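# Sort four sealant cartridges into crates by fill level

## Task

There are four partly used sealant cartridges with opaque tubes. Put each one that is one third full or more into the blue crate and each one that is less full into the dark grey crate; a cartridge placed in the wrong crate counts against you. A cartridge only counts if it is at rest at the end and the red dowel has been taken out of it. Both crates must be standing upright at the end. Release everything and move the grippers away when finished; anything kept in place only by the robot does not count.

## Robot and tools

Robot: two Kinova Gen3 arms, left_arm and right_arm, each with a Robotiq 2F-85 two-finger gripper and a wrist camera. Scene frame: origin on the table top midway between the arms, +x out over the table, +z up, left_arm on the +y side. The names left and right are arm labels, not sides of an image. Bases: left_arm at (+0.033, +0.278, 0) m, right_arm at (-0.033, -0.263, 0) m.

Gripper axes: fingers point along the gripper's +z; pads close along its y. The reported end_effector_position is the spot between the pads when shut; closed fingertips reach about 19 mm past it (6 mm when fully open), and closing pushes the tips roughly 13 mm further out, so keep that clearance above the table.

The 16-number row (used by execute_actions and move): left_arm dx, dy, dz, rx, ry, rz, left_gripper position, speed, then the same eight for right_arm/right_gripper. All numbers lie in -1 to 1, and both arms always need their eight, even if one stays still. dx..rz are an offset, not a pose: a target relative to the gripper's measured pose at the start of the action (for a call's first action, the last pose reported in this scene), expressed in that gripper's own axes. Scale: 1.0 equals 0.6 m of travel or 180 degrees; rx, ry, rz form a single rotation vector. Gripper position is absolute: +1 fully open (85 mm), 0 about 41 mm, about -0.8 pads touching, -1 closes until blocked. Gripper speed: -1 about 20 mm/s, 0 about 85, +1 about 150. Optionally 14 more numbers from 0 to 1 scale the stiffness of each joint (left's 7, then right's 7); they persist until changed.

execute_actions(actions): a list of up to 15 actions; each action is a table of up to 15 rows, one row per 1/30 s step. If fewer rows are given, the final row is repeated to fill the 15 steps. Every row is measured from the action's start pose, not from the prior row. Per step the command is clipped to within 70 mm and 16 degrees of the measured pose, so large offsets need several actions. An empty list just returns state and images.

move(target, speed, blocking): target is one 16-number row with offsets from the last reported pose; each gripper travels a straight line, all arms finishing together, 0.5 to 10 s (longer paths are cut off at 10 s). speed is the top path speed in m/s, 0.002 to 0.5 (default 0.25); rotation up to twice that in rad/s. Gripper numbers are sent at the start. Paths ignore obstacles and the other arm; faster moves and targets set deeper past a contact hit and press harder. blocking=false returns after 0.5 s; then use wait or stop before any new motion. The result adds a move: line (done, off_target, moving, held, fault) plus which limits acted (paced = pose clipped; held = some steps blocked, after which the arm may suddenly speed up), and each gripper's distance from its target.

wait(seconds): 0 to 10; lets time pass with the last commands held, returning early if a running move finishes. stop(): brakes a running move; the fingers continue. zoom_image(camera, region): enlarges [x0, y0, x1, y1] pixels (max 504 by 504) of cam_head_left, cam_head_right, cam_left_wrist or cam_right_wrist. read_manual(section): licence texts only. finished_scene(scene): ends the current scene, given its number; irreversible, so only call it once every cartridge is placed, still, released and the arms are clear.

Results: per arm the gripper position (m) and quat_wxyz in the scene frame (may be off at long reach), Hand target lines, joint positions and torques (noisy, offset), position_measured_pct (about 50 - 50 x finger position; 0 = fully open). Fingers that stop below about 90 are holding or blocked; about 90 or more means the pads met on nothing or something very thin. Action results also list step positions, with HELD marking steps that were held back. A pose unreachable line means the clearance check altered that arm's command.

Gripping: command -1 and keep it to grip firmly (roughly 190 to 235 N per pad). For a gentler hold, open first, then close to just under the object's width. Release by commanding wider than the object. Fingers stay put until the position number changes by 0.01 or more, but re-close by themselves if the object slips. To leave a gripper unchanged, resend its previous position and speed; a 0 is itself a command.

Hints for this job: tubes are opaque, so fill level must be judged otherwise, e.g. by heft (joint torque change when lifted) or by how the dowel or plunger sits. Remove the red dowel from each cartridge before placing it. Lower cartridges into crates gently without tipping either crate.

Avoid: objects leaving the table, drops, slams, hard pushes, the arms colliding or pressing on each other, and contact torque reaching the joint load limits (46.9 N m for the first four joints, 29.5 for the wrist ones), which freezes that arm for 10 s. Holding loads heats motors: MOTOR HOT warns from 60 °C and at 75 °C the arm sags (OVER-TEMPERATURE FAULT). Occasional tugs on held parts or pushes on loose ones can occur.

Each tool is called after "Emit:" as name(argument=value, ...), one argument or row to a line, values as JSON.

## Session

Emit:
execute_actions(
  actions=[],
)

Scene clock: 0.00 s.
left_arm: end_effector_position=(+0.0483, +0.1581, +0.3579) position_measured_pct=0.0 end_effector_quat_wxyz=(-0.055, +0.055, +0.996, +0.051) | right_arm: end_effector_position=(+0.2160, -0.6622, +0.3129) position_measured_pct=0.0 end_effector_quat_wxyz=(+0.264, -0.548, +0.786, +0.112)
Joint positions: left_arm=[ 1.195 -0.375 -0.157  1.978  0.009  1.67   2.716] | right_arm=[ 1.609  0.702 -0.584  1.053 -0.158  1.736  3.782]
Joint velocities: left_arm=[-0.     0.002 -0.     0.     0.    -0.001  0.   ] | right_arm=[-0.     0.     0.     0.001 -0.001 -0.001 -0.003]
Joint torques (N m, as the joint torque sensors report them, + toward a larger angle): no reading
Motor temperatures (°C, as the motors report them): left_arm=[30 30 24 27 36 30 48] | right_arm=[29 32 28 32 35 32 36]
Hand target (left_arm): +0.048, +0.158, +0.358; -0.055, +0.055, +0.996, +0.051
Hand target (right_arm): +0.216, -0.662, +0.313; +0.264, -0.548, +0.786, +0.112
Joint stiffness scale: left_arm=[1. 1. 1. 1. 1. 1. 1.] | right_arm=[1. 1. 1. 1. 1. 1. 1.]

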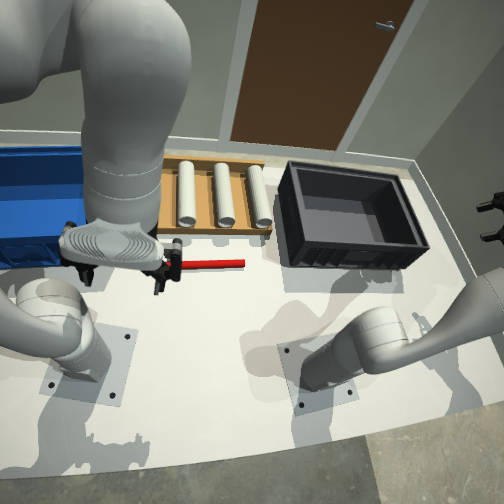

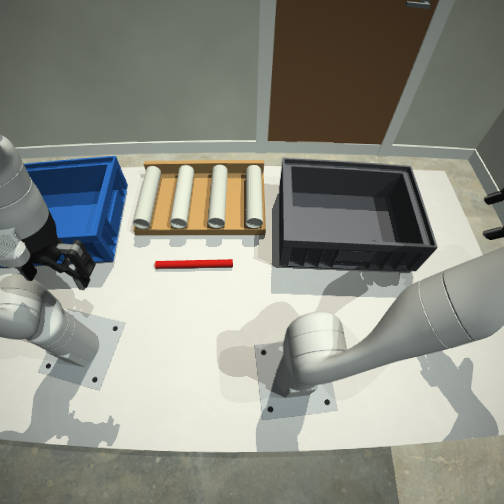

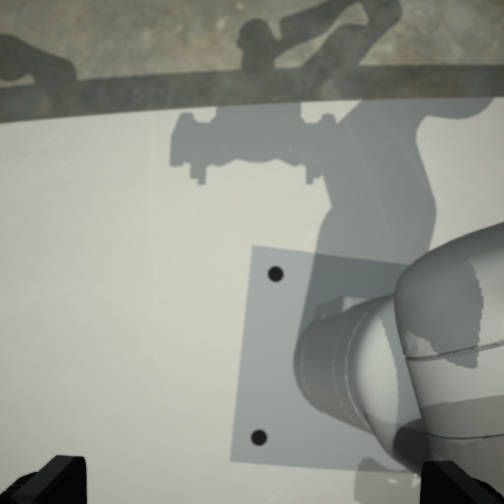

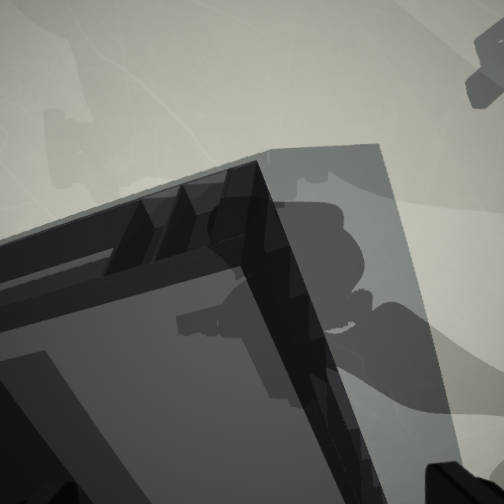

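Emit:
zoom_image(
  camera="cam_head_right",
  region=[120, 140, 280, 290],
)

Region (120, 140, 280, 290) of cam_head_right's 504x504 image, scaled by 3.150, with more detail than that image has; it fills the top 472 rows of this view, and the rest is white.

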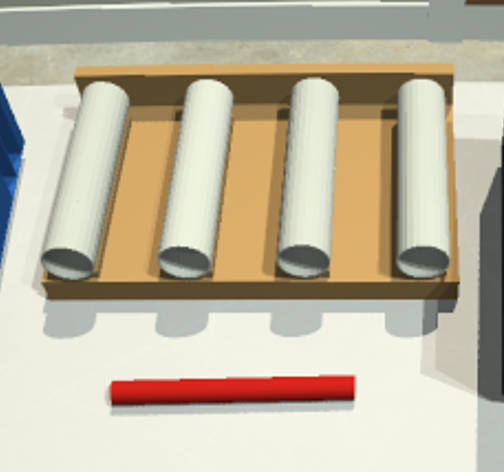

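Emit:
move(
  target=[-0.5, -0.18, -0.07, 0, 0, 0, 1, 0, 0, 0, 0, 0, 0, 0, 1, 0],
  speed=0.3,
)

Scene clock: 24.47 s.
left_arm: end_effector_position=(+0.3375, +0.0171, +0.3564) position_measured_pct=0.0 end_effector_quat_wxyz=(-0.051, +0.053, +0.996, +0.052) | right_arm: end_effector_position=(+0.2160, -0.6622, +0.3129) position_measured_pct=0.0 end_effector_quat_wxyz=(+0.264, -0.548, +0.786, +0.112)
Joint positions: left_arm=[ 0.895  0.373 -0.662  1.302  0.172  1.676  1.928] | right_arm=[ 1.609  0.702 -0.584  1.053 -0.158  1.736  3.782]
Joint velocities: left_arm=[-0.007  0.002  0.001 -0.001 -0.     0.     0.   ] | right_arm=[ 0.     0.    -0.    -0.001 -0.002 -0.     0.   ]
Joint torques (N m, as the joint torque sensors report them, + toward a larger angle): left_arm=[ -0.41 -15.37  -2.23  -8.46  -0.22   0.38   0.1 ] | right_arm=[  0.17 -19.13  -2.99  -7.61  -1.18   0.56   0.12]
Motor temperatures (°C, as the motors report them): left_arm=[30 30 24 28 36 30 48] | right_arm=[29 33 28 32 35 32 36]
Hand target (left_arm): +0.336, +0.015, +0.356; -0.055, +0.055, +0.996, +0.050
Hand target (right_arm): +0.216, -0.662, +0.313; +0.264, -0.548, +0.786, +0.112
Off the commanded pose (left_arm): 0.003 m, 1 deg.
Off the commanded pose (right_arm): 0.000 m, 0 deg.
Joint stiffness scale: left_arm=[1. 1. 1. 1. 1. 1. 1.] | right_arm=[1. 1. 1. 1. 1. 1. 1.]
move: done

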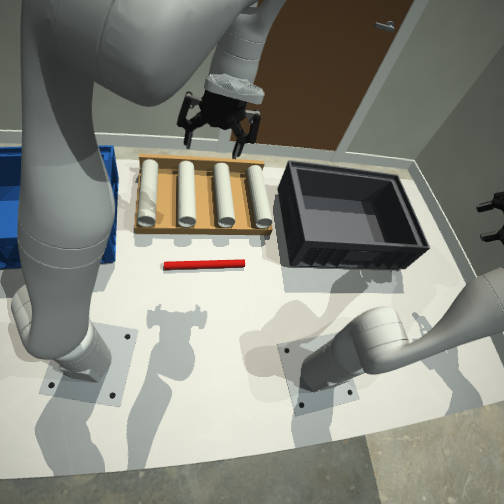

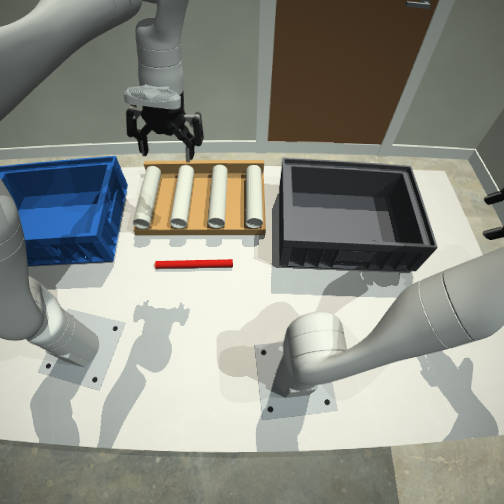

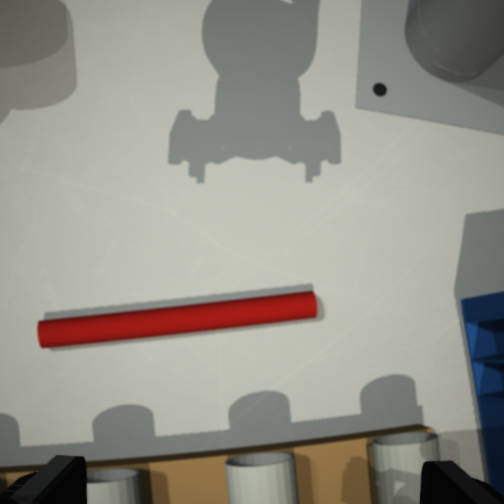

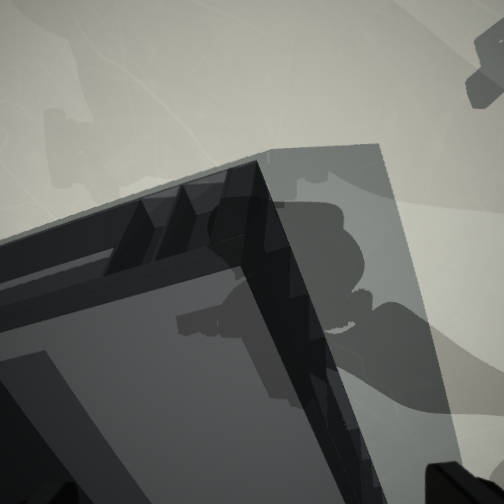

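Emit:
move(
  target=[-0.4, 0.0, 0.0, 0, 0, 0, 1, 0, 0, 0, 0, 0, 0, 0, 1, 0],
  speed=0.3,
)

Scene clock: 58.40 s.
left_arm: end_effector_position=(+0.5742, -0.0092, +0.3325) position_measured_pct=0.0 end_effector_quat_wxyz=(-0.030, +0.058, +0.997, +0.041) | right_arm: end_effector_position=(+0.2160, -0.6622, +0.3129) position_measured_pct=0.0 end_effector_quat_wxyz=(+0.264, -0.548, +0.786, +0.112)
Joint positions: left_arm=[ 0.309  0.995 -0.52   0.156  0.416  2.095  1.854] | right_arm=[ 1.609  0.702 -0.584  1.053 -0.158  1.736  3.782]
Joint velocities: left_arm=[-0.01   0.003  0.075 -0.007 -0.068  0.     0.007] | right_arm=[-0.001  0.     0.    -0.001 -0.001 -0.001 -0.003]
Joint torques (N m, as the joint torque sensors report them, + toward a larger angle): left_arm=[  0.12 -25.98  -1.42  -7.36  -0.22   0.41   0.15] | right_arm=[  0.04 -18.79  -2.85  -7.69  -1.36   1.1    0.07]
Motor temperatures (°C, as the motors report them): left_arm=[30 30 24 28 36 30 48] | right_arm=[29 33 28 32 35 32 36]
Hand target (left_arm): +0.575, -0.007, +0.331; -0.032, +0.054, +0.997, +0.044
Hand target (right_arm): +0.216, -0.662, +0.313; +0.264, -0.548, +0.786, +0.112
Off the commanded pose (left_arm): 0.003 m, 3 deg.
Off the commanded pose (right_arm): 0.000 m, 0 deg.
Joint stiffness scale: left_arm=[1. 1. 1. 1. 1. 1. 1.] | right_arm=[1. 1. 1. 1. 1. 1. 1.]
joint sent to its limit (left arm) — the command would take joint 6 (wrist pitch) past its upper limit, so that joint was sent only as far as its limit.
move: off_target (left_arm)

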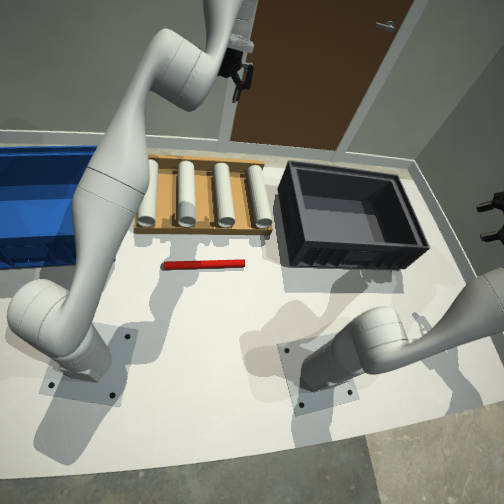

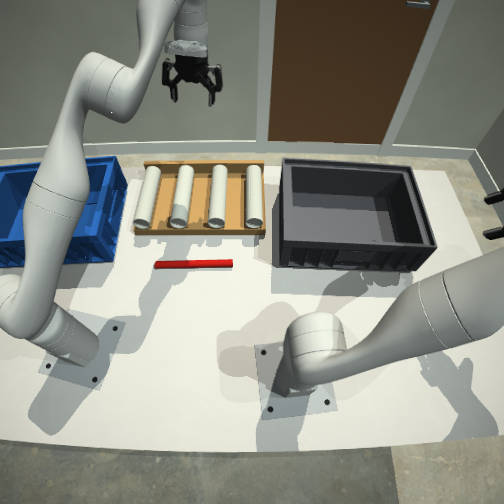

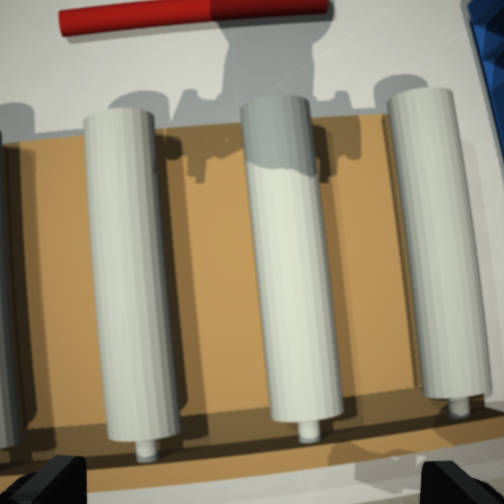

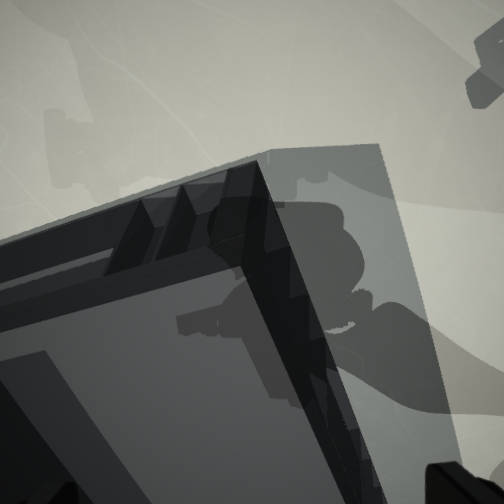

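Emit:
move(
  target=[0.39, 0.11, 0.30, 0.026, -0.019, -0.037, 1, 0, 0, 0, 0, 0, 0, 0, 1, 0],
  speed=0.3,
)

Scene clock: 104.60 s.
left_arm: end_effector_position=(+0.3390, +0.0955, +0.1724) position_measured_pct=0.0 end_effector_quat_wxyz=(-0.004, -0.000, +1.000, -0.002) | right_arm: end_effector_position=(+0.2160, -0.6622, +0.3129) position_measured_pct=0.0 end_effector_quat_wxyz=(+0.264, -0.548, +0.786, +0.112)
Joint positions: left_arm=[ 0.794  0.348 -0.686  1.98   0.286  0.913  1.735] | right_arm=[ 1.609  0.702 -0.584  1.053 -0.158  1.736  3.782]
Joint velocities: left_arm=[ 0.009 -0.009 -0.007  0.001 -0.    -0.     0.   ] | right_arm=[ 0.001 -0.001 -0.     0.    -0.     0.001  0.001]
Joint torques (N m, as the joint torque sensors report them, + toward a larger angle): left_arm=[ -0.44 -12.31  -2.23  -6.72  -0.1    0.23  -0.01] | right_arm=[  0.22 -19.37  -2.91  -7.9   -1.22   0.94   0.52]
Motor temperatures (°C, as the motors report them): left_arm=[30 31 24 28 36 30 48] | right_arm=[29 34 28 32 35 32 36]
Hand target (left_arm): +0.340, +0.098, +0.173; -0.001, -0.001, +1.000, -0.000
Hand target (right_arm): +0.216, -0.662, +0.313; +0.264, -0.548, +0.786, +0.112
Off the commanded pose (left_arm): 0.003 m, 0 deg.
Off the commanded pose (right_arm): 0.000 m, 0 deg.
Joint stiffness scale: left_arm=[1. 1. 1. 1. 1. 1. 1.] | right_arm=[1. 1. 1. 1. 1. 1. 1.]
move: done; limits=paced

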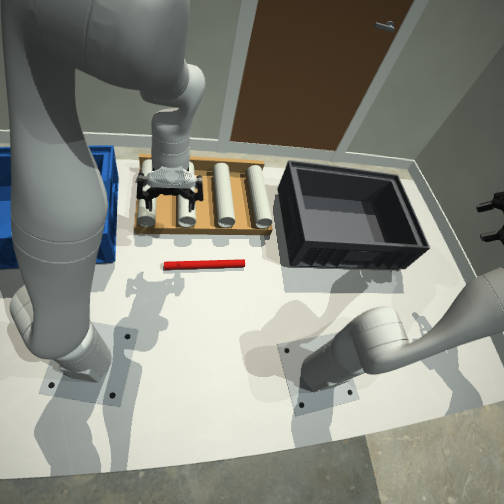

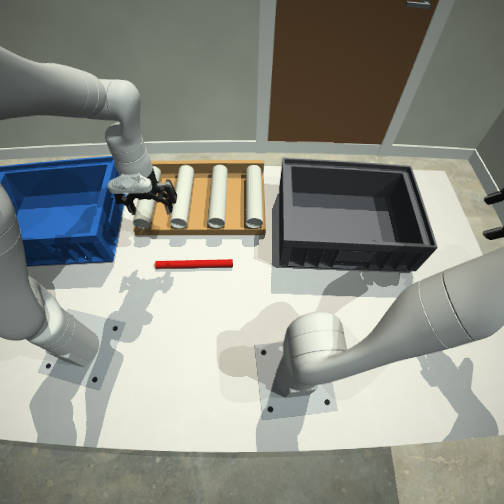

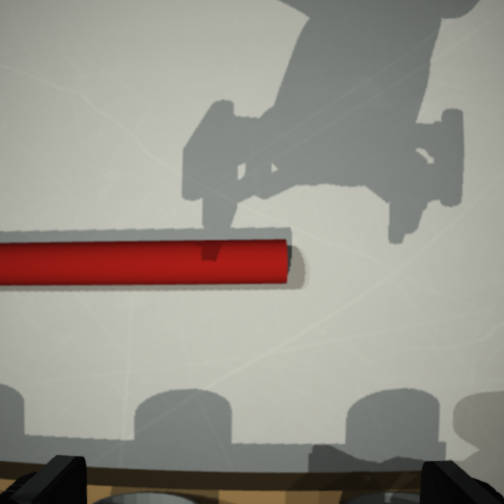

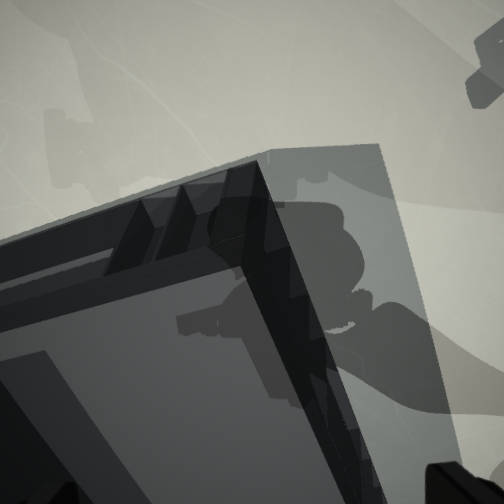

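Emit:
move(
  target=[0.085, -0.009, 0.154, 0, 0, 0.5, 1, 0, 0, 0, 0, 0, 0, 0, 1, 0],
  speed=0.3,
)

Scene clock: 125.43 s.
left_arm: end_effector_position=(+0.2886, +0.0892, +0.0824) position_measured_pct=0.0 end_effector_quat_wxyz=(+0.000, +0.705, +0.709, -0.004) | right_arm: end_effector_position=(+0.2160, -0.6622, +0.3129) position_measured_pct=0.0 end_effector_quat_wxyz=(+0.264, -0.548, +0.786, +0.112)
Joint positions: left_arm=[ 0.596  0.425 -0.321  2.231  0.278  0.523  0.27 ] | right_arm=[ 1.609  0.702 -0.584  1.053 -0.158  1.736  3.782]
Joint velocities: left_arm=[-0.002  0.004  0.     0.001 -0.    -0.001 -0.007] | right_arm=[ 0.001  0.001  0.    -0.001  0.    -0.     0.002]
Joint torques (N m, as the joint torque sensors report them, + toward a larger angle): left_arm=[  0.01 -13.14  -1.63  -4.    -0.17   0.1    0.27] | right_arm=[  0.41 -19.32  -3.27  -7.93  -1.17   0.74   0.38]
Motor temperatures (°C, as the motors report them): left_arm=[30 31 24 28 36 30 48] | right_arm=[29 34 28 32 35 32 36]
Hand target (left_arm): +0.287, +0.090, +0.081; -0.001, +0.707, +0.707, -0.004
Hand target (right_arm): +0.216, -0.662, +0.313; +0.264, -0.548, +0.786, +0.112
Off the commanded pose (left_arm): 0.002 m, 0 deg.
Off the commanded pose (right_arm): 0.000 m, 0 deg.
Joint stiffness scale: left_arm=[1. 1. 1. 1. 1. 1. 1.] | right_arm=[1. 1. 1. 1. 1. 1. 1.]
move: done

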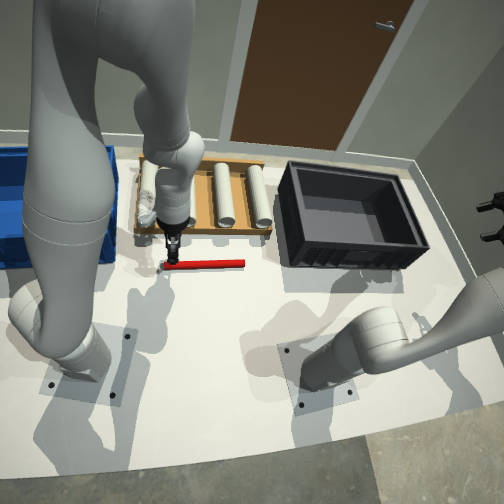

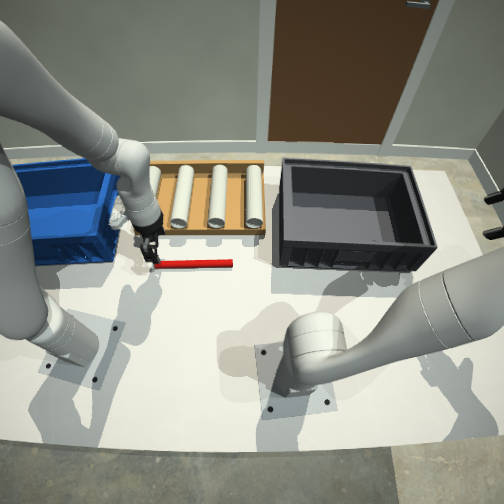

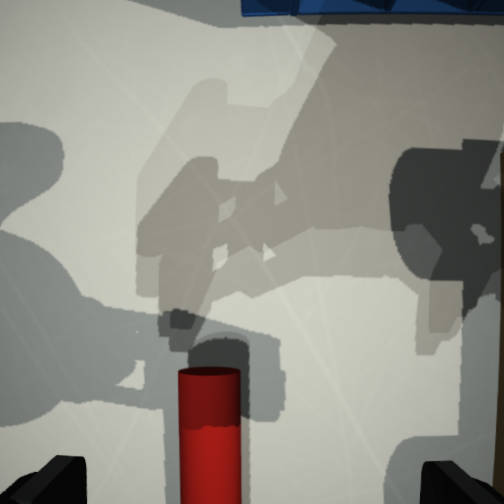

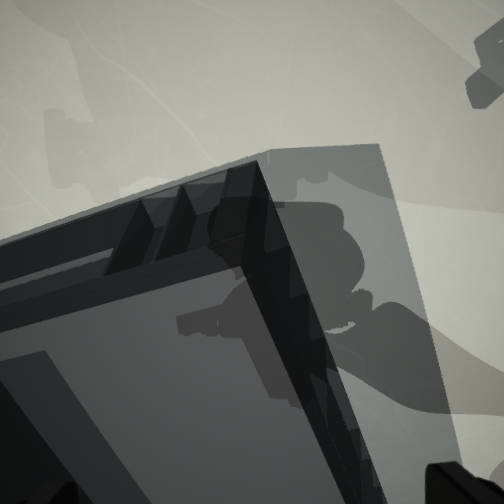

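Emit:
move(
  target=[-0.02, -0.02, 0.09, 0, 0, 0, 1, 0, 0, 0, 0, 0, 0, 0, 1, 0],
  speed=0.1,
)

Emit:
execute_actions(
  actions=[
    [[0,0,0,0,0,0,-1,0.5, 0,0,0,0,0,0,1,0]],
    [[0,0,0,0,0,0,-1,0.5, 0,0,0,0,0,0,1,0]],
    [[0,0,0,0,0,0,-1,0.5, 0,0,0,0,0,0,1,0]],
  ],
)

Scene clock: 145.80 s.
left_arm: end_effector_position=(+0.2784, +0.0768, +0.0304) position_measured_pct=0.0 end_effector_quat_wxyz=(+0.002, +0.706, +0.709, -0.002) | right_arm: end_effector_position=(+0.2160, -0.6622, +0.3129) position_measured_pct=0.0 end_effector_quat_wxyz=(+0.264, -0.548, +0.786, +0.112)
Joint positions: left_arm=[ 0.558  0.562 -0.209  2.281  0.369  0.326  0.238] | right_arm=[ 1.609  0.702 -0.584  1.053 -0.158  1.736  3.782]
Joint velocities: left_arm=[-0.007  0.005  0.004  0.    -0.    -0.003 -0.   ] | right_arm=[-0.001 -0.    -0.     0.001  0.001 -0.001 -0.001]
Joint torques (N m, as the joint torque sensors report them, + toward a larger angle): left_arm=[ -0.02 -14.04  -1.18  -2.59  -0.16   0.33   0.03] | right_arm=[  0.16 -19.22  -2.65  -7.87  -1.32   0.82   0.3 ]
Motor temperatures (°C, as the motors report them): left_arm=[30 31 24 28 36 30 48] | right_arm=[29 35 28 32 35 32 36]
Hand target (left_arm): +0.277, +0.077, +0.029; +0.000, +0.705, +0.709, -0.003
Hand target (right_arm): +0.216, -0.662, +0.313; +0.264, -0.548, +0.786, +0.112
Off the commanded pose (left_arm): 0.003 m, 0 deg.
Off the commanded pose (right_arm): 0.000 m, 0 deg.
Joint stiffness scale: left_arm=[1. 1. 1. 1. 1. 1. 1.] | right_arm=[1. 1. 1. 1. 1. 1. 1.]
move: done

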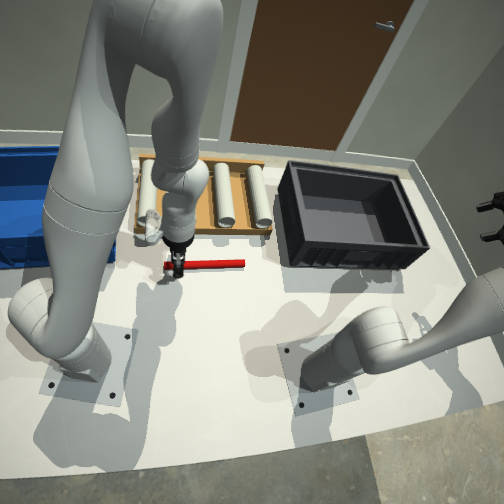

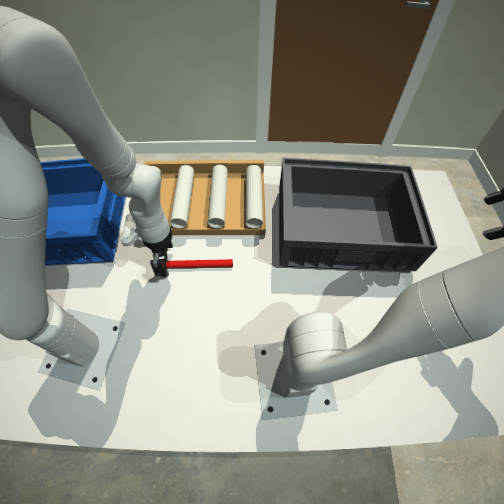

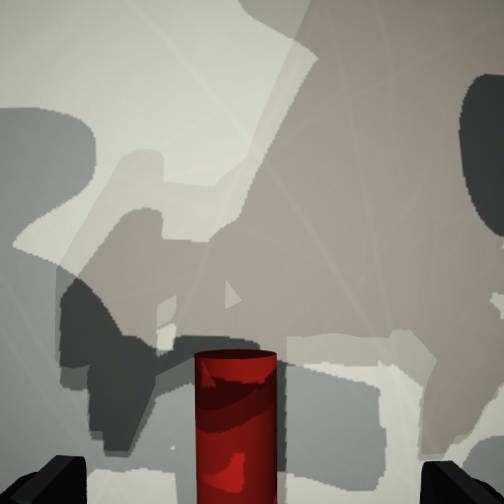

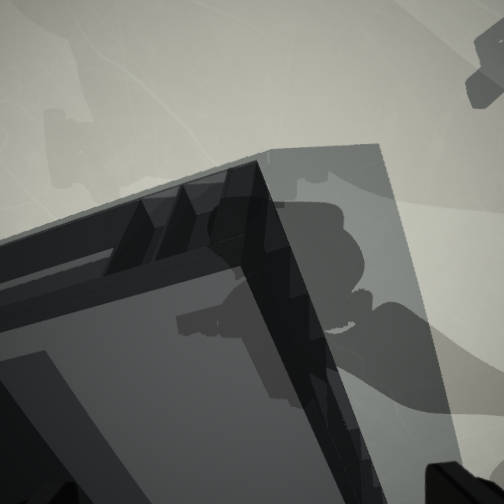

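Scene clock: 147.30 s.
left_arm: end_effector_position=(+0.2785, +0.0765, +0.0311) position_measured_pct=74.2 end_effector_quat_wxyz=(+0.002, +0.706, +0.709, -0.002) | right_arm: end_effector_position=(+0.2160, -0.6622, +0.3129) position_measured_pct=0.0 end_effector_quat_wxyz=(+0.264, -0.548, +0.786, +0.112)
Joint positions: left_arm=[ 0.558  0.56  -0.209  2.281  0.369  0.328  0.238] | right_arm=[ 1.609  0.702 -0.584  1.053 -0.158  1.736  3.782]
Joint velocities: left_arm=[ 0.    -0.001 -0.     0.    -0.    -0.001  0.   ] | right_arm=[-0.    -0.     0.     0.001 -0.001  0.001  0.002]
Joint torques (N m, as the joint torque sensors report them, + toward a larger angle): left_arm=[  0.82 -10.94   0.53  -3.49   0.33  -0.78   0.38] | right_arm=[  0.19 -19.05  -2.88  -7.71  -1.33   1.03  -0.05]
Motor temperatures (°C, as the motors report them): left_arm=[30 31 24 28 36 30 48] | right_arm=[29 35 28 32 35 32 36]
Hand target (left_arm): +0.278, +0.077, +0.031; +0.002, +0.706, +0.709, -0.002
Hand target (right_arm): +0.216, -0.662, +0.313; +0.264, -0.548, +0.786, +0.112
Off the commanded pose (left_arm): 0.000 m, 0 deg.
Off the commanded pose (right_arm): 0.000 m, 0 deg.
Joint stiffness scale: left_arm=[1. 1. 1. 1. 1. 1. 1.] | right_arm=[1. 1. 1. 1. 1. 1. 1.]
Step readings (end_effector_position; steps 1 to 15: 1st action; 16 to 30: 2nd action; 31 to 45: 3rd action):
0: left_arm (+0.2784, +0.0768, +0.0304) | right_arm (+0.2160, -0.6622, +0.3129)
1: left_arm (+0.2784, +0.0768, +0.0304) | right_arm (+0.2160, -0.6622, +0.3129)
2: left_arm (+0.2784, +0.0768, +0.0304) | right_arm (+0.2160, -0.6622, +0.3129)
4: left_arm (+0.2784, +0.0768, +0.0304) | right_arm (+0.2160, -0.6622, +0.3129)
8: left_arm (+0.2784, +0.0768, +0.0304) | right_arm (+0.2160, -0.6622, +0.3129)
15: left_arm (+0.2784, +0.0768, +0.0304) | right_arm (+0.2160, -0.6622, +0.3129)
16: left_arm (+0.2784, +0.0768, +0.0304) | right_arm (+0.2160, -0.6622, +0.3129)
17: left_arm (+0.2784, +0.0768, +0.0304) | right_arm (+0.2160, -0.6622, +0.3129)
19: left_arm (+0.2784, +0.0767, +0.0304) | right_arm (+0.2160, -0.6622, +0.3129)
23: left_arm (+0.2784, +0.0765, +0.0310) | right_arm (+0.2160, -0.6622, +0.3129)
30: left_arm (+0.2784, +0.0765, +0.0310) | right_arm (+0.2160, -0.6622, +0.3129)
31: left_arm (+0.2785, +0.0765, +0.0311) | right_arm (+0.2160, -0.6622, +0.3129)
32: left_arm (+0.2785, +0.0765, +0.0311) | right_arm (+0.2160, -0.6622, +0.3129)
34: left_arm (+0.2785, +0.0765, +0.0311) | right_arm (+0.2160, -0.6622, +0.3129)
38: left_arm (+0.2785, +0.0765, +0.0311) | right_arm (+0.2160, -0.6622, +0.3129)
45: end_effector_position above

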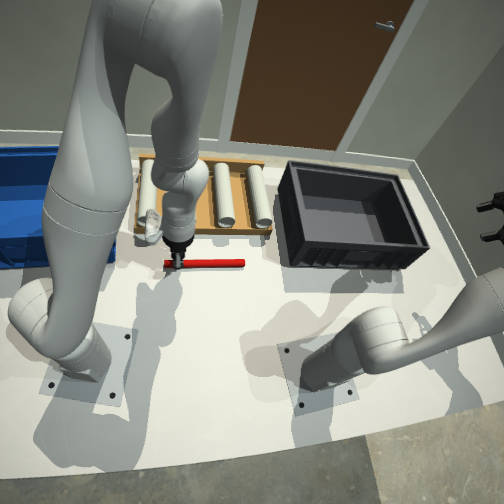

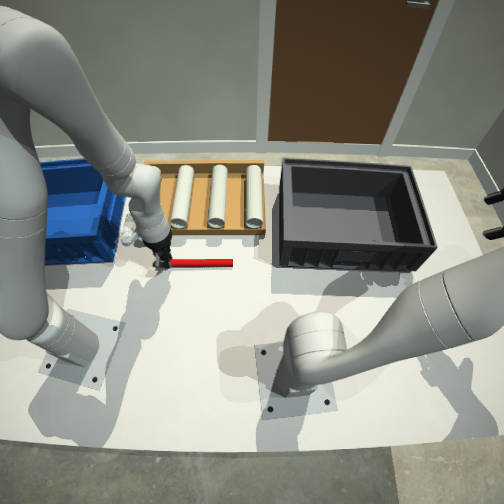

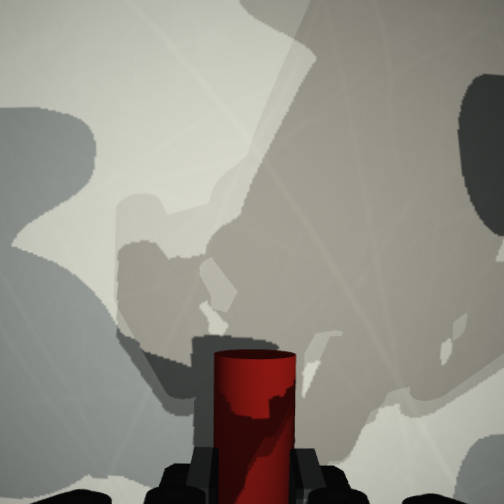

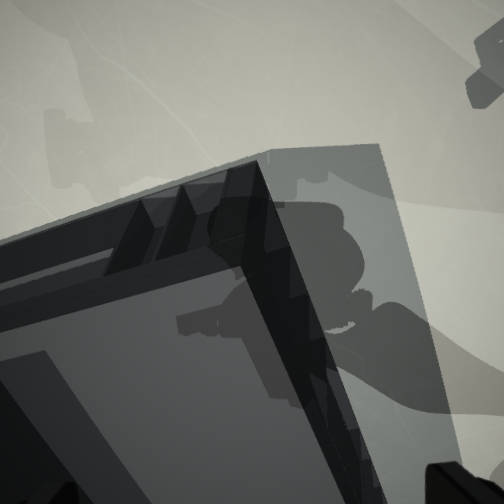

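Emit:
move(
  target=[0.0725, -0.1475, -0.115, 0, 0, -0.5, -1, 0.5, 0, 0, 0, 0, 0, 0, 1, 0],
  speed=0.2,
)

Scene clock: 157.17 s.
left_arm: end_effector_position=(+0.1917, +0.1179, +0.0989) position_measured_pct=74.2 end_effector_quat_wxyz=(+0.001, -0.002, +1.000, -0.005) | right_arm: end_effector_position=(+0.2160, -0.6622, +0.3129) position_measured_pct=0.0 end_effector_quat_wxyz=(+0.264, -0.548, +0.786, +0.112)
Joint positions: left_arm=[ 1.092  0.275 -0.741  2.478  0.421  0.486  1.775] | right_arm=[ 1.609  0.702 -0.584  1.053 -0.158  1.736  3.782]
Joint velocities: left_arm=[ 0.016 -0.002 -0.001  0.    -0.     0.001  0.003] | right_arm=[ 0.    -0.     0.     0.001 -0.     0.001 -0.001]
Joint torques (N m, as the joint torque sensors report them, + toward a larger angle): left_arm=[-0.62 -8.34 -1.37 -4.09 -0.16  0.13  0.  ] | right_arm=[  0.52 -19.19  -3.03  -7.38  -1.38   0.94   0.33]
Motor temperatures (°C, as the motors report them): left_arm=[30 31 24 28 36 30 48] | right_arm=[29 35 28 32 35 32 36]
Hand target (left_arm): +0.190, +0.120, +0.099; -0.001, -0.002, +1.000, -0.004
Hand target (right_arm): +0.216, -0.662, +0.313; +0.264, -0.548, +0.786, +0.112
Off the commanded pose (left_arm): 0.003 m, 0 deg.
Off the commanded pose (right_arm): 0.000 m, 0 deg.
Joint stiffness scale: left_arm=[1. 1. 1. 1. 1. 1. 1.] | right_arm=[1. 1. 1. 1. 1. 1. 1.]
move: done

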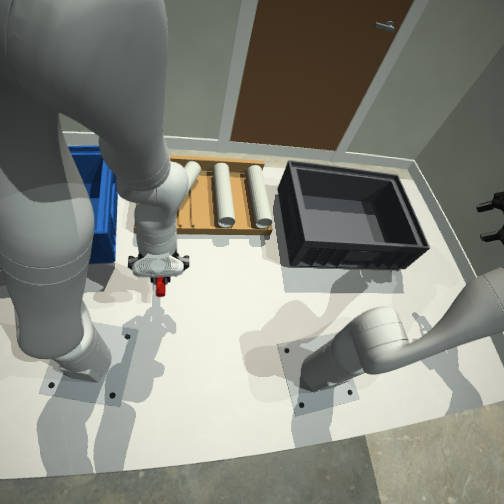

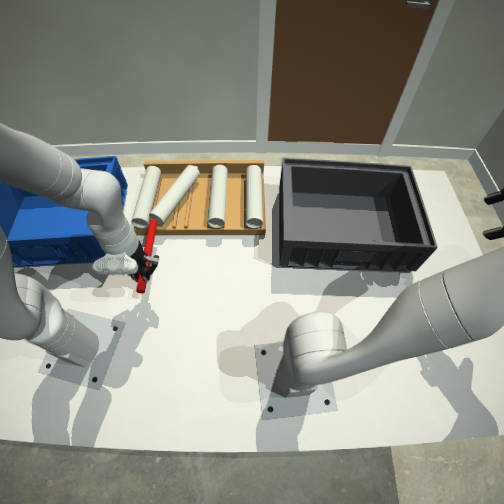

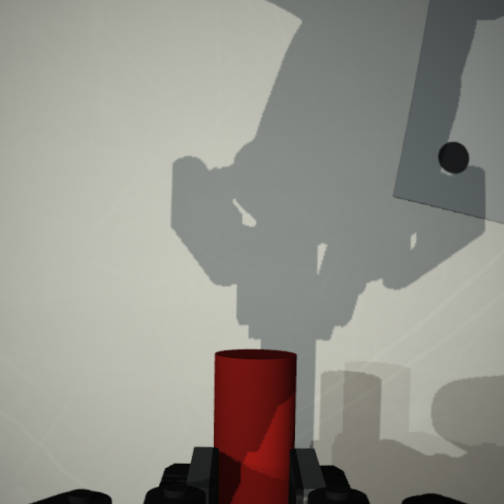

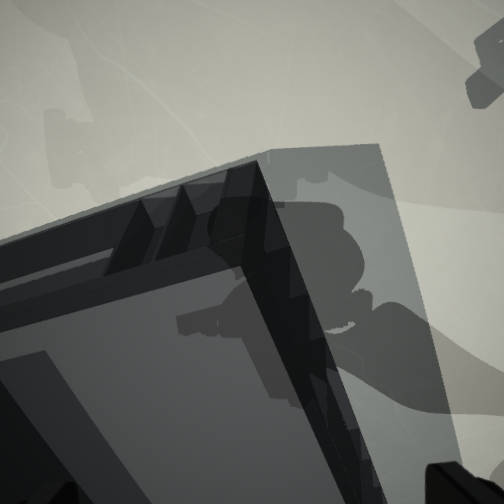

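Emit:
zoom_image(
  camera="cam_head_right",
  region=[100, 140, 280, 300],
)

Region (100, 140, 280, 300) of cam_head_right's 504x504 image, scaled by 2.800, with more detail than that image has.

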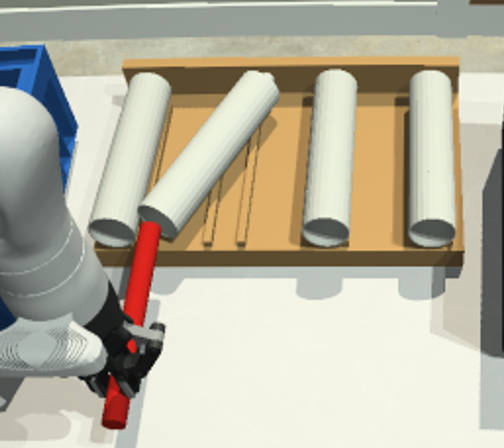

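Emit:
move(
  target=[-0.2, -0.1, -0.33, 0, 0, 0, -1, 0.5, 0, 0, 0, 0, 0, 0, 1, 0],
  speed=0.2,
)

Scene clock: 178.33 s.
left_arm: end_effector_position=(+0.3116, +0.0615, +0.2977) position_measured_pct=74.2 end_effector_quat_wxyz=(+0.003, -0.002, +1.000, -0.005) | right_arm: end_effector_position=(+0.2160, -0.6622, +0.3129) position_measured_pct=0.0 end_effector_quat_wxyz=(+0.264, -0.548, +0.786, +0.112)
Joint positions: left_arm=[ 1.107  0.179 -0.848  1.739  0.145  1.276  2.005] | right_arm=[ 1.609  0.702 -0.584  1.053 -0.158  1.736  3.782]
Joint velocities: left_arm=[-0.01   0.003 -0.001 -0.001  0.    -0.    -0.   ] | right_arm=[-0.    -0.     0.     0.002 -0.001 -0.001 -0.001]
Joint torques (N m, as the joint torque sensors report them, + toward a larger angle): left_arm=[ -0.17 -10.46  -1.65  -8.87  -0.14   0.11   0.18] | right_arm=[  0.29 -19.11  -2.55  -7.8   -1.17   1.12   0.04]
Motor temperatures (°C, as the motors report them): left_arm=[30 31 24 28 36 30 48] | right_arm=[29 35 28 32 35 32 36]
Hand target (left_arm): +0.311, +0.060, +0.298; +0.001, -0.002, +1.000, -0.006
Hand target (right_arm): +0.216, -0.662, +0.313; +0.264, -0.548, +0.786, +0.112
Off the commanded pose (left_arm): 0.001 m, 0 deg.
Off the commanded pose (right_arm): 0.000 m, 0 deg.
Joint stiffness scale: left_arm=[1. 1. 1. 1. 1. 1. 1.] | right_arm=[1. 1. 1. 1. 1. 1. 1.]
move: done

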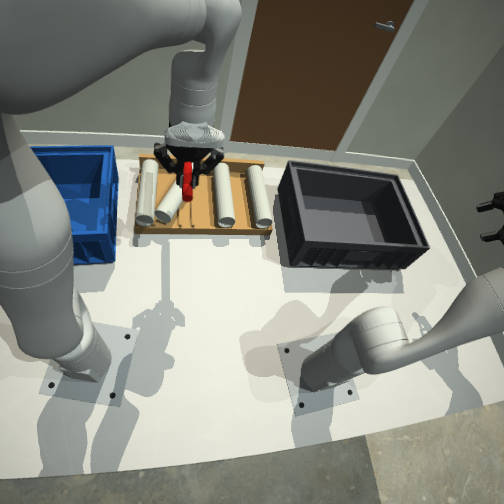

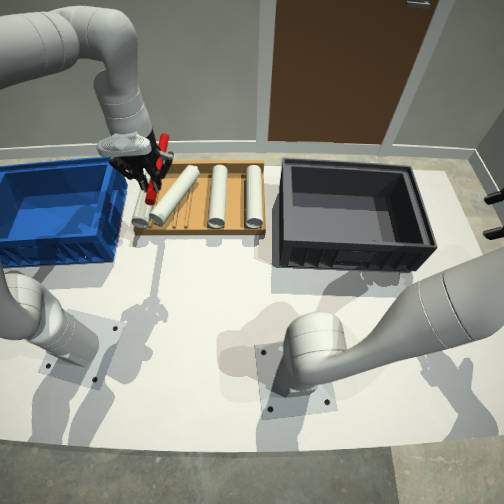

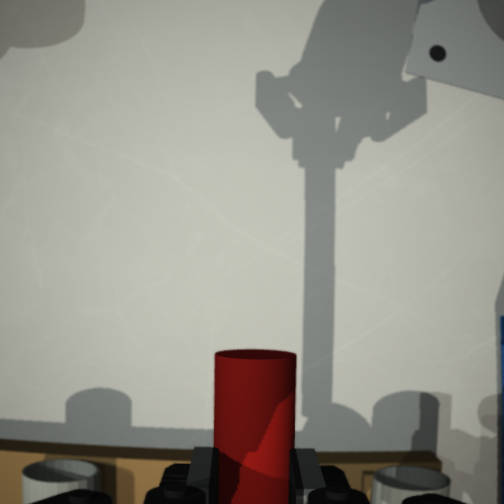

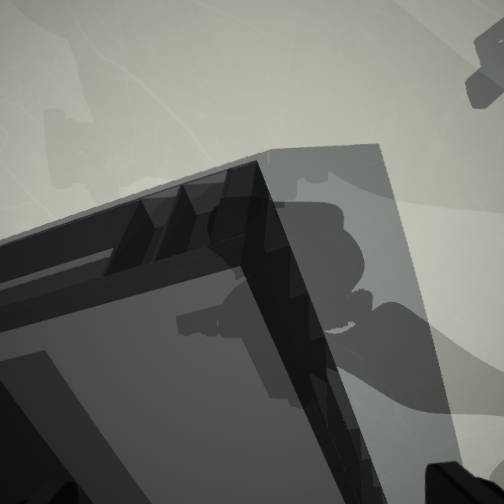

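Emit:
move(
  target=[0.269, -0.191, 0.388, 0, 0, 0, -1, 0.5, 0, 0, 0, 0, 0, 0, 1, 0],
  speed=0.25,
)

Scene clock: 201.67 s.
left_arm: end_effector_position=(+0.1559, -0.0539, +0.0667) position_measured_pct=74.2 end_effector_quat_wxyz=(+0.005, +0.000, +1.000, -0.003) | right_arm: end_effector_position=(+0.2160, -0.6622, +0.3129) position_measured_pct=0.0 end_effector_quat_wxyz=(+0.264, -0.548, +0.786, +0.112)
Joint positions: left_arm=[ 1.322  0.54  -0.502  2.139  0.473  0.559  2.25 ] | right_arm=[ 1.609  0.702 -0.584  1.053 -0.158  1.736  3.782]
Joint velocities: left_arm=[-0.     0.004 -0.     0.     0.001  0.001  0.   ] | right_arm=[ 0.    -0.     0.     0.001 -0.     0.     0.003]
Joint torques (N m, as the joint torque sensors report them, + toward a larger angle): left_arm=[ -0.06 -14.64  -2.4   -4.7   -0.31   0.19   0.25] | right_arm=[  0.21 -19.13  -2.77  -7.4   -1.26   0.85   0.44]
Motor temperatures (°C, as the motors report them): left_arm=[30 31 24 28 36 30 48] | right_arm=[29 35 28 32 35 32 36]
Hand target (left_arm): +0.153, -0.055, +0.065; +0.004, -0.003, +1.000, -0.004
Hand target (right_arm): +0.216, -0.662, +0.313; +0.264, -0.548, +0.786, +0.112
Off the commanded pose (left_arm): 0.005 m, 0 deg.
Off the commanded pose (right_arm): 0.000 m, 0 deg.
Joint stiffness scale: left_arm=[1. 1. 1. 1. 1. 1. 1.] | right_arm=[1. 1. 1. 1. 1. 1. 1.]
move: off_target (left_arm)

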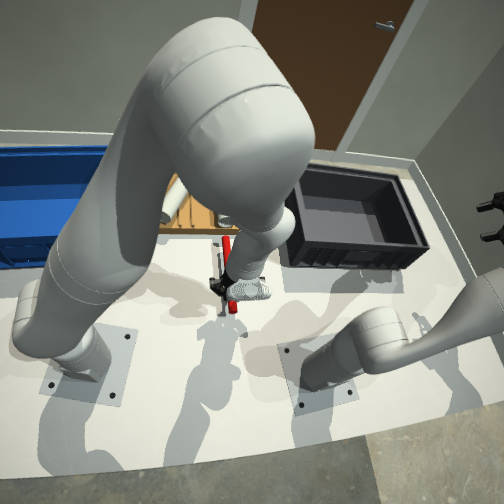

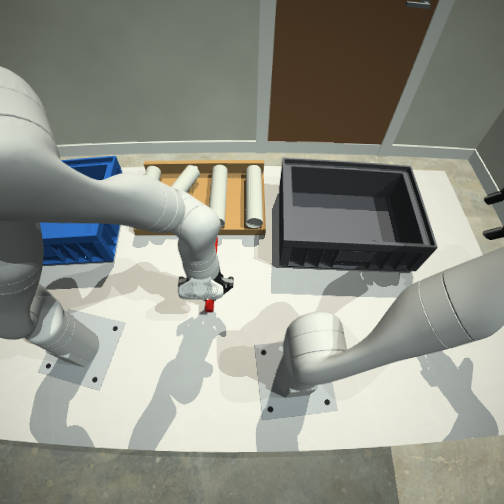

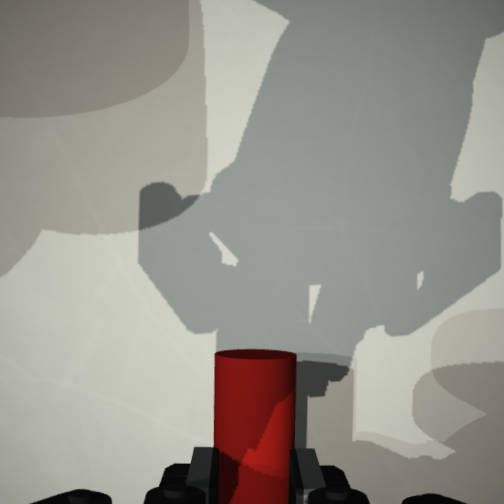

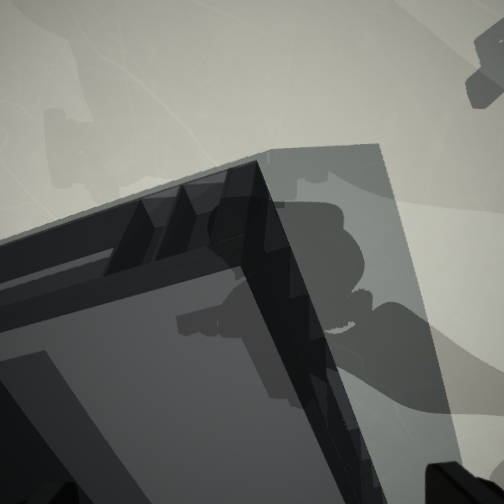

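Emit:
move(
  target=[-0.1, 0, 0, 0, 0, 0, -1, 0.5, 0, 0, 0, 0, 0, 0, 1, 0],
  speed=0.05,
)

Scene clock: 207.27 s.
left_arm: end_effector_position=(+0.2145, -0.0554, +0.0682) position_measured_pct=74.2 end_effector_quat_wxyz=(+0.006, -0.003, +1.000, -0.007) | right_arm: end_effector_position=(+0.2160, -0.6622, +0.3129) position_measured_pct=0.0 end_effector_quat_wxyz=(+0.264, -0.548, +0.786, +0.112)
Joint positions: left_arm=[ 1.171  0.571 -0.502  2.062  0.473  0.602  2.125] | right_arm=[ 1.609  0.702 -0.584  1.053 -0.158  1.736  3.782]
Joint velocities: left_arm=[-0.006 -0.     0.001 -0.001 -0.     0.     0.   ] | right_arm=[ 0.001 -0.002  0.    -0.001  0.     0.001  0.   ]
Joint torques (N m, as the joint torque sensors report them, + toward a larger angle): left_arm=[ -0.47 -15.48  -2.25  -4.83  -0.08   0.07   0.23] | right_arm=[ -0.34 -19.31  -2.9   -8.17  -1.42   0.7    0.28]
Motor temperatures (°C, as the motors report them): left_arm=[30 31 24 28 36 30 48] | right_arm=[29 35 28 32 35 32 36]
Hand target (left_arm): +0.216, -0.054, +0.067; +0.005, +0.000, +1.000, -0.004
Hand target (right_arm): +0.216, -0.662, +0.313; +0.264, -0.548, +0.786, +0.112
Off the commanded pose (left_arm): 0.002 m, 1 deg.
Off the commanded pose (right_arm): 0.000 m, 0 deg.
Joint stiffness scale: left_arm=[1. 1. 1. 1. 1. 1. 1.] | right_arm=[1. 1. 1. 1. 1. 1. 1.]
move: done

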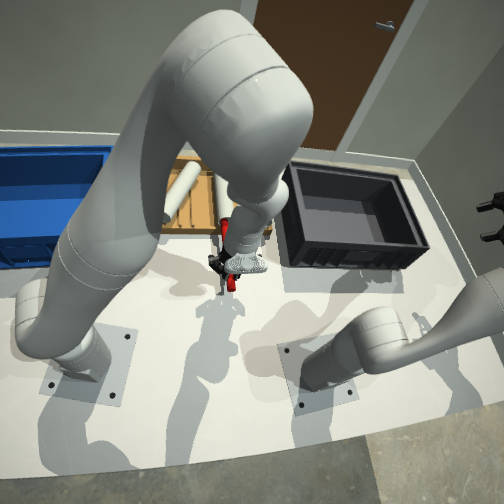

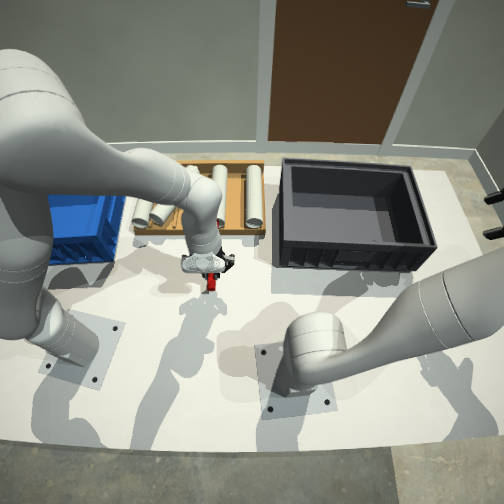

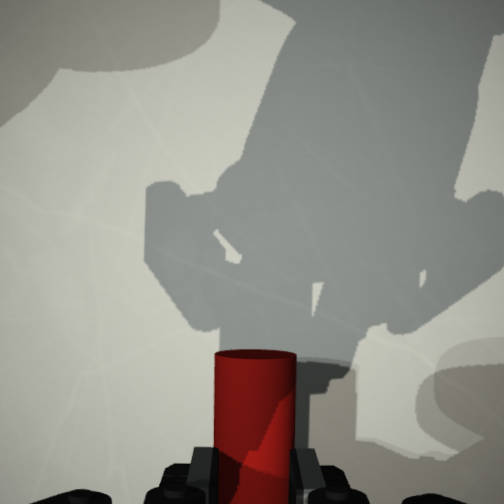

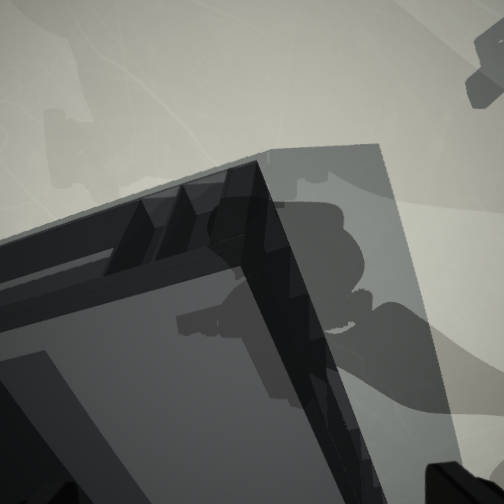

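Emit:
zoom_image(
  camera="cam_head_left",
  region=[150, 150, 300, 300],
)

Region (150, 150, 300, 300) of cam_head_left's 504x504 image, scaled by 3.360, with more detail than that image has.

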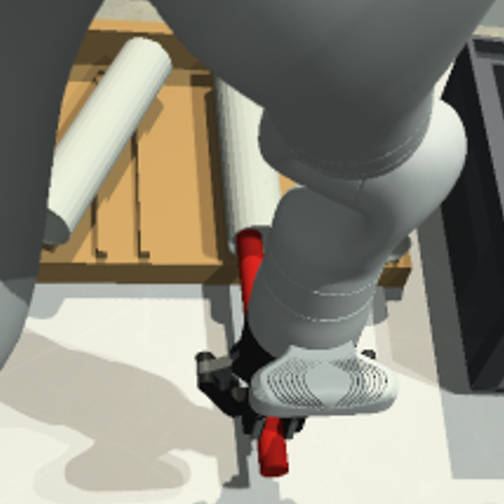

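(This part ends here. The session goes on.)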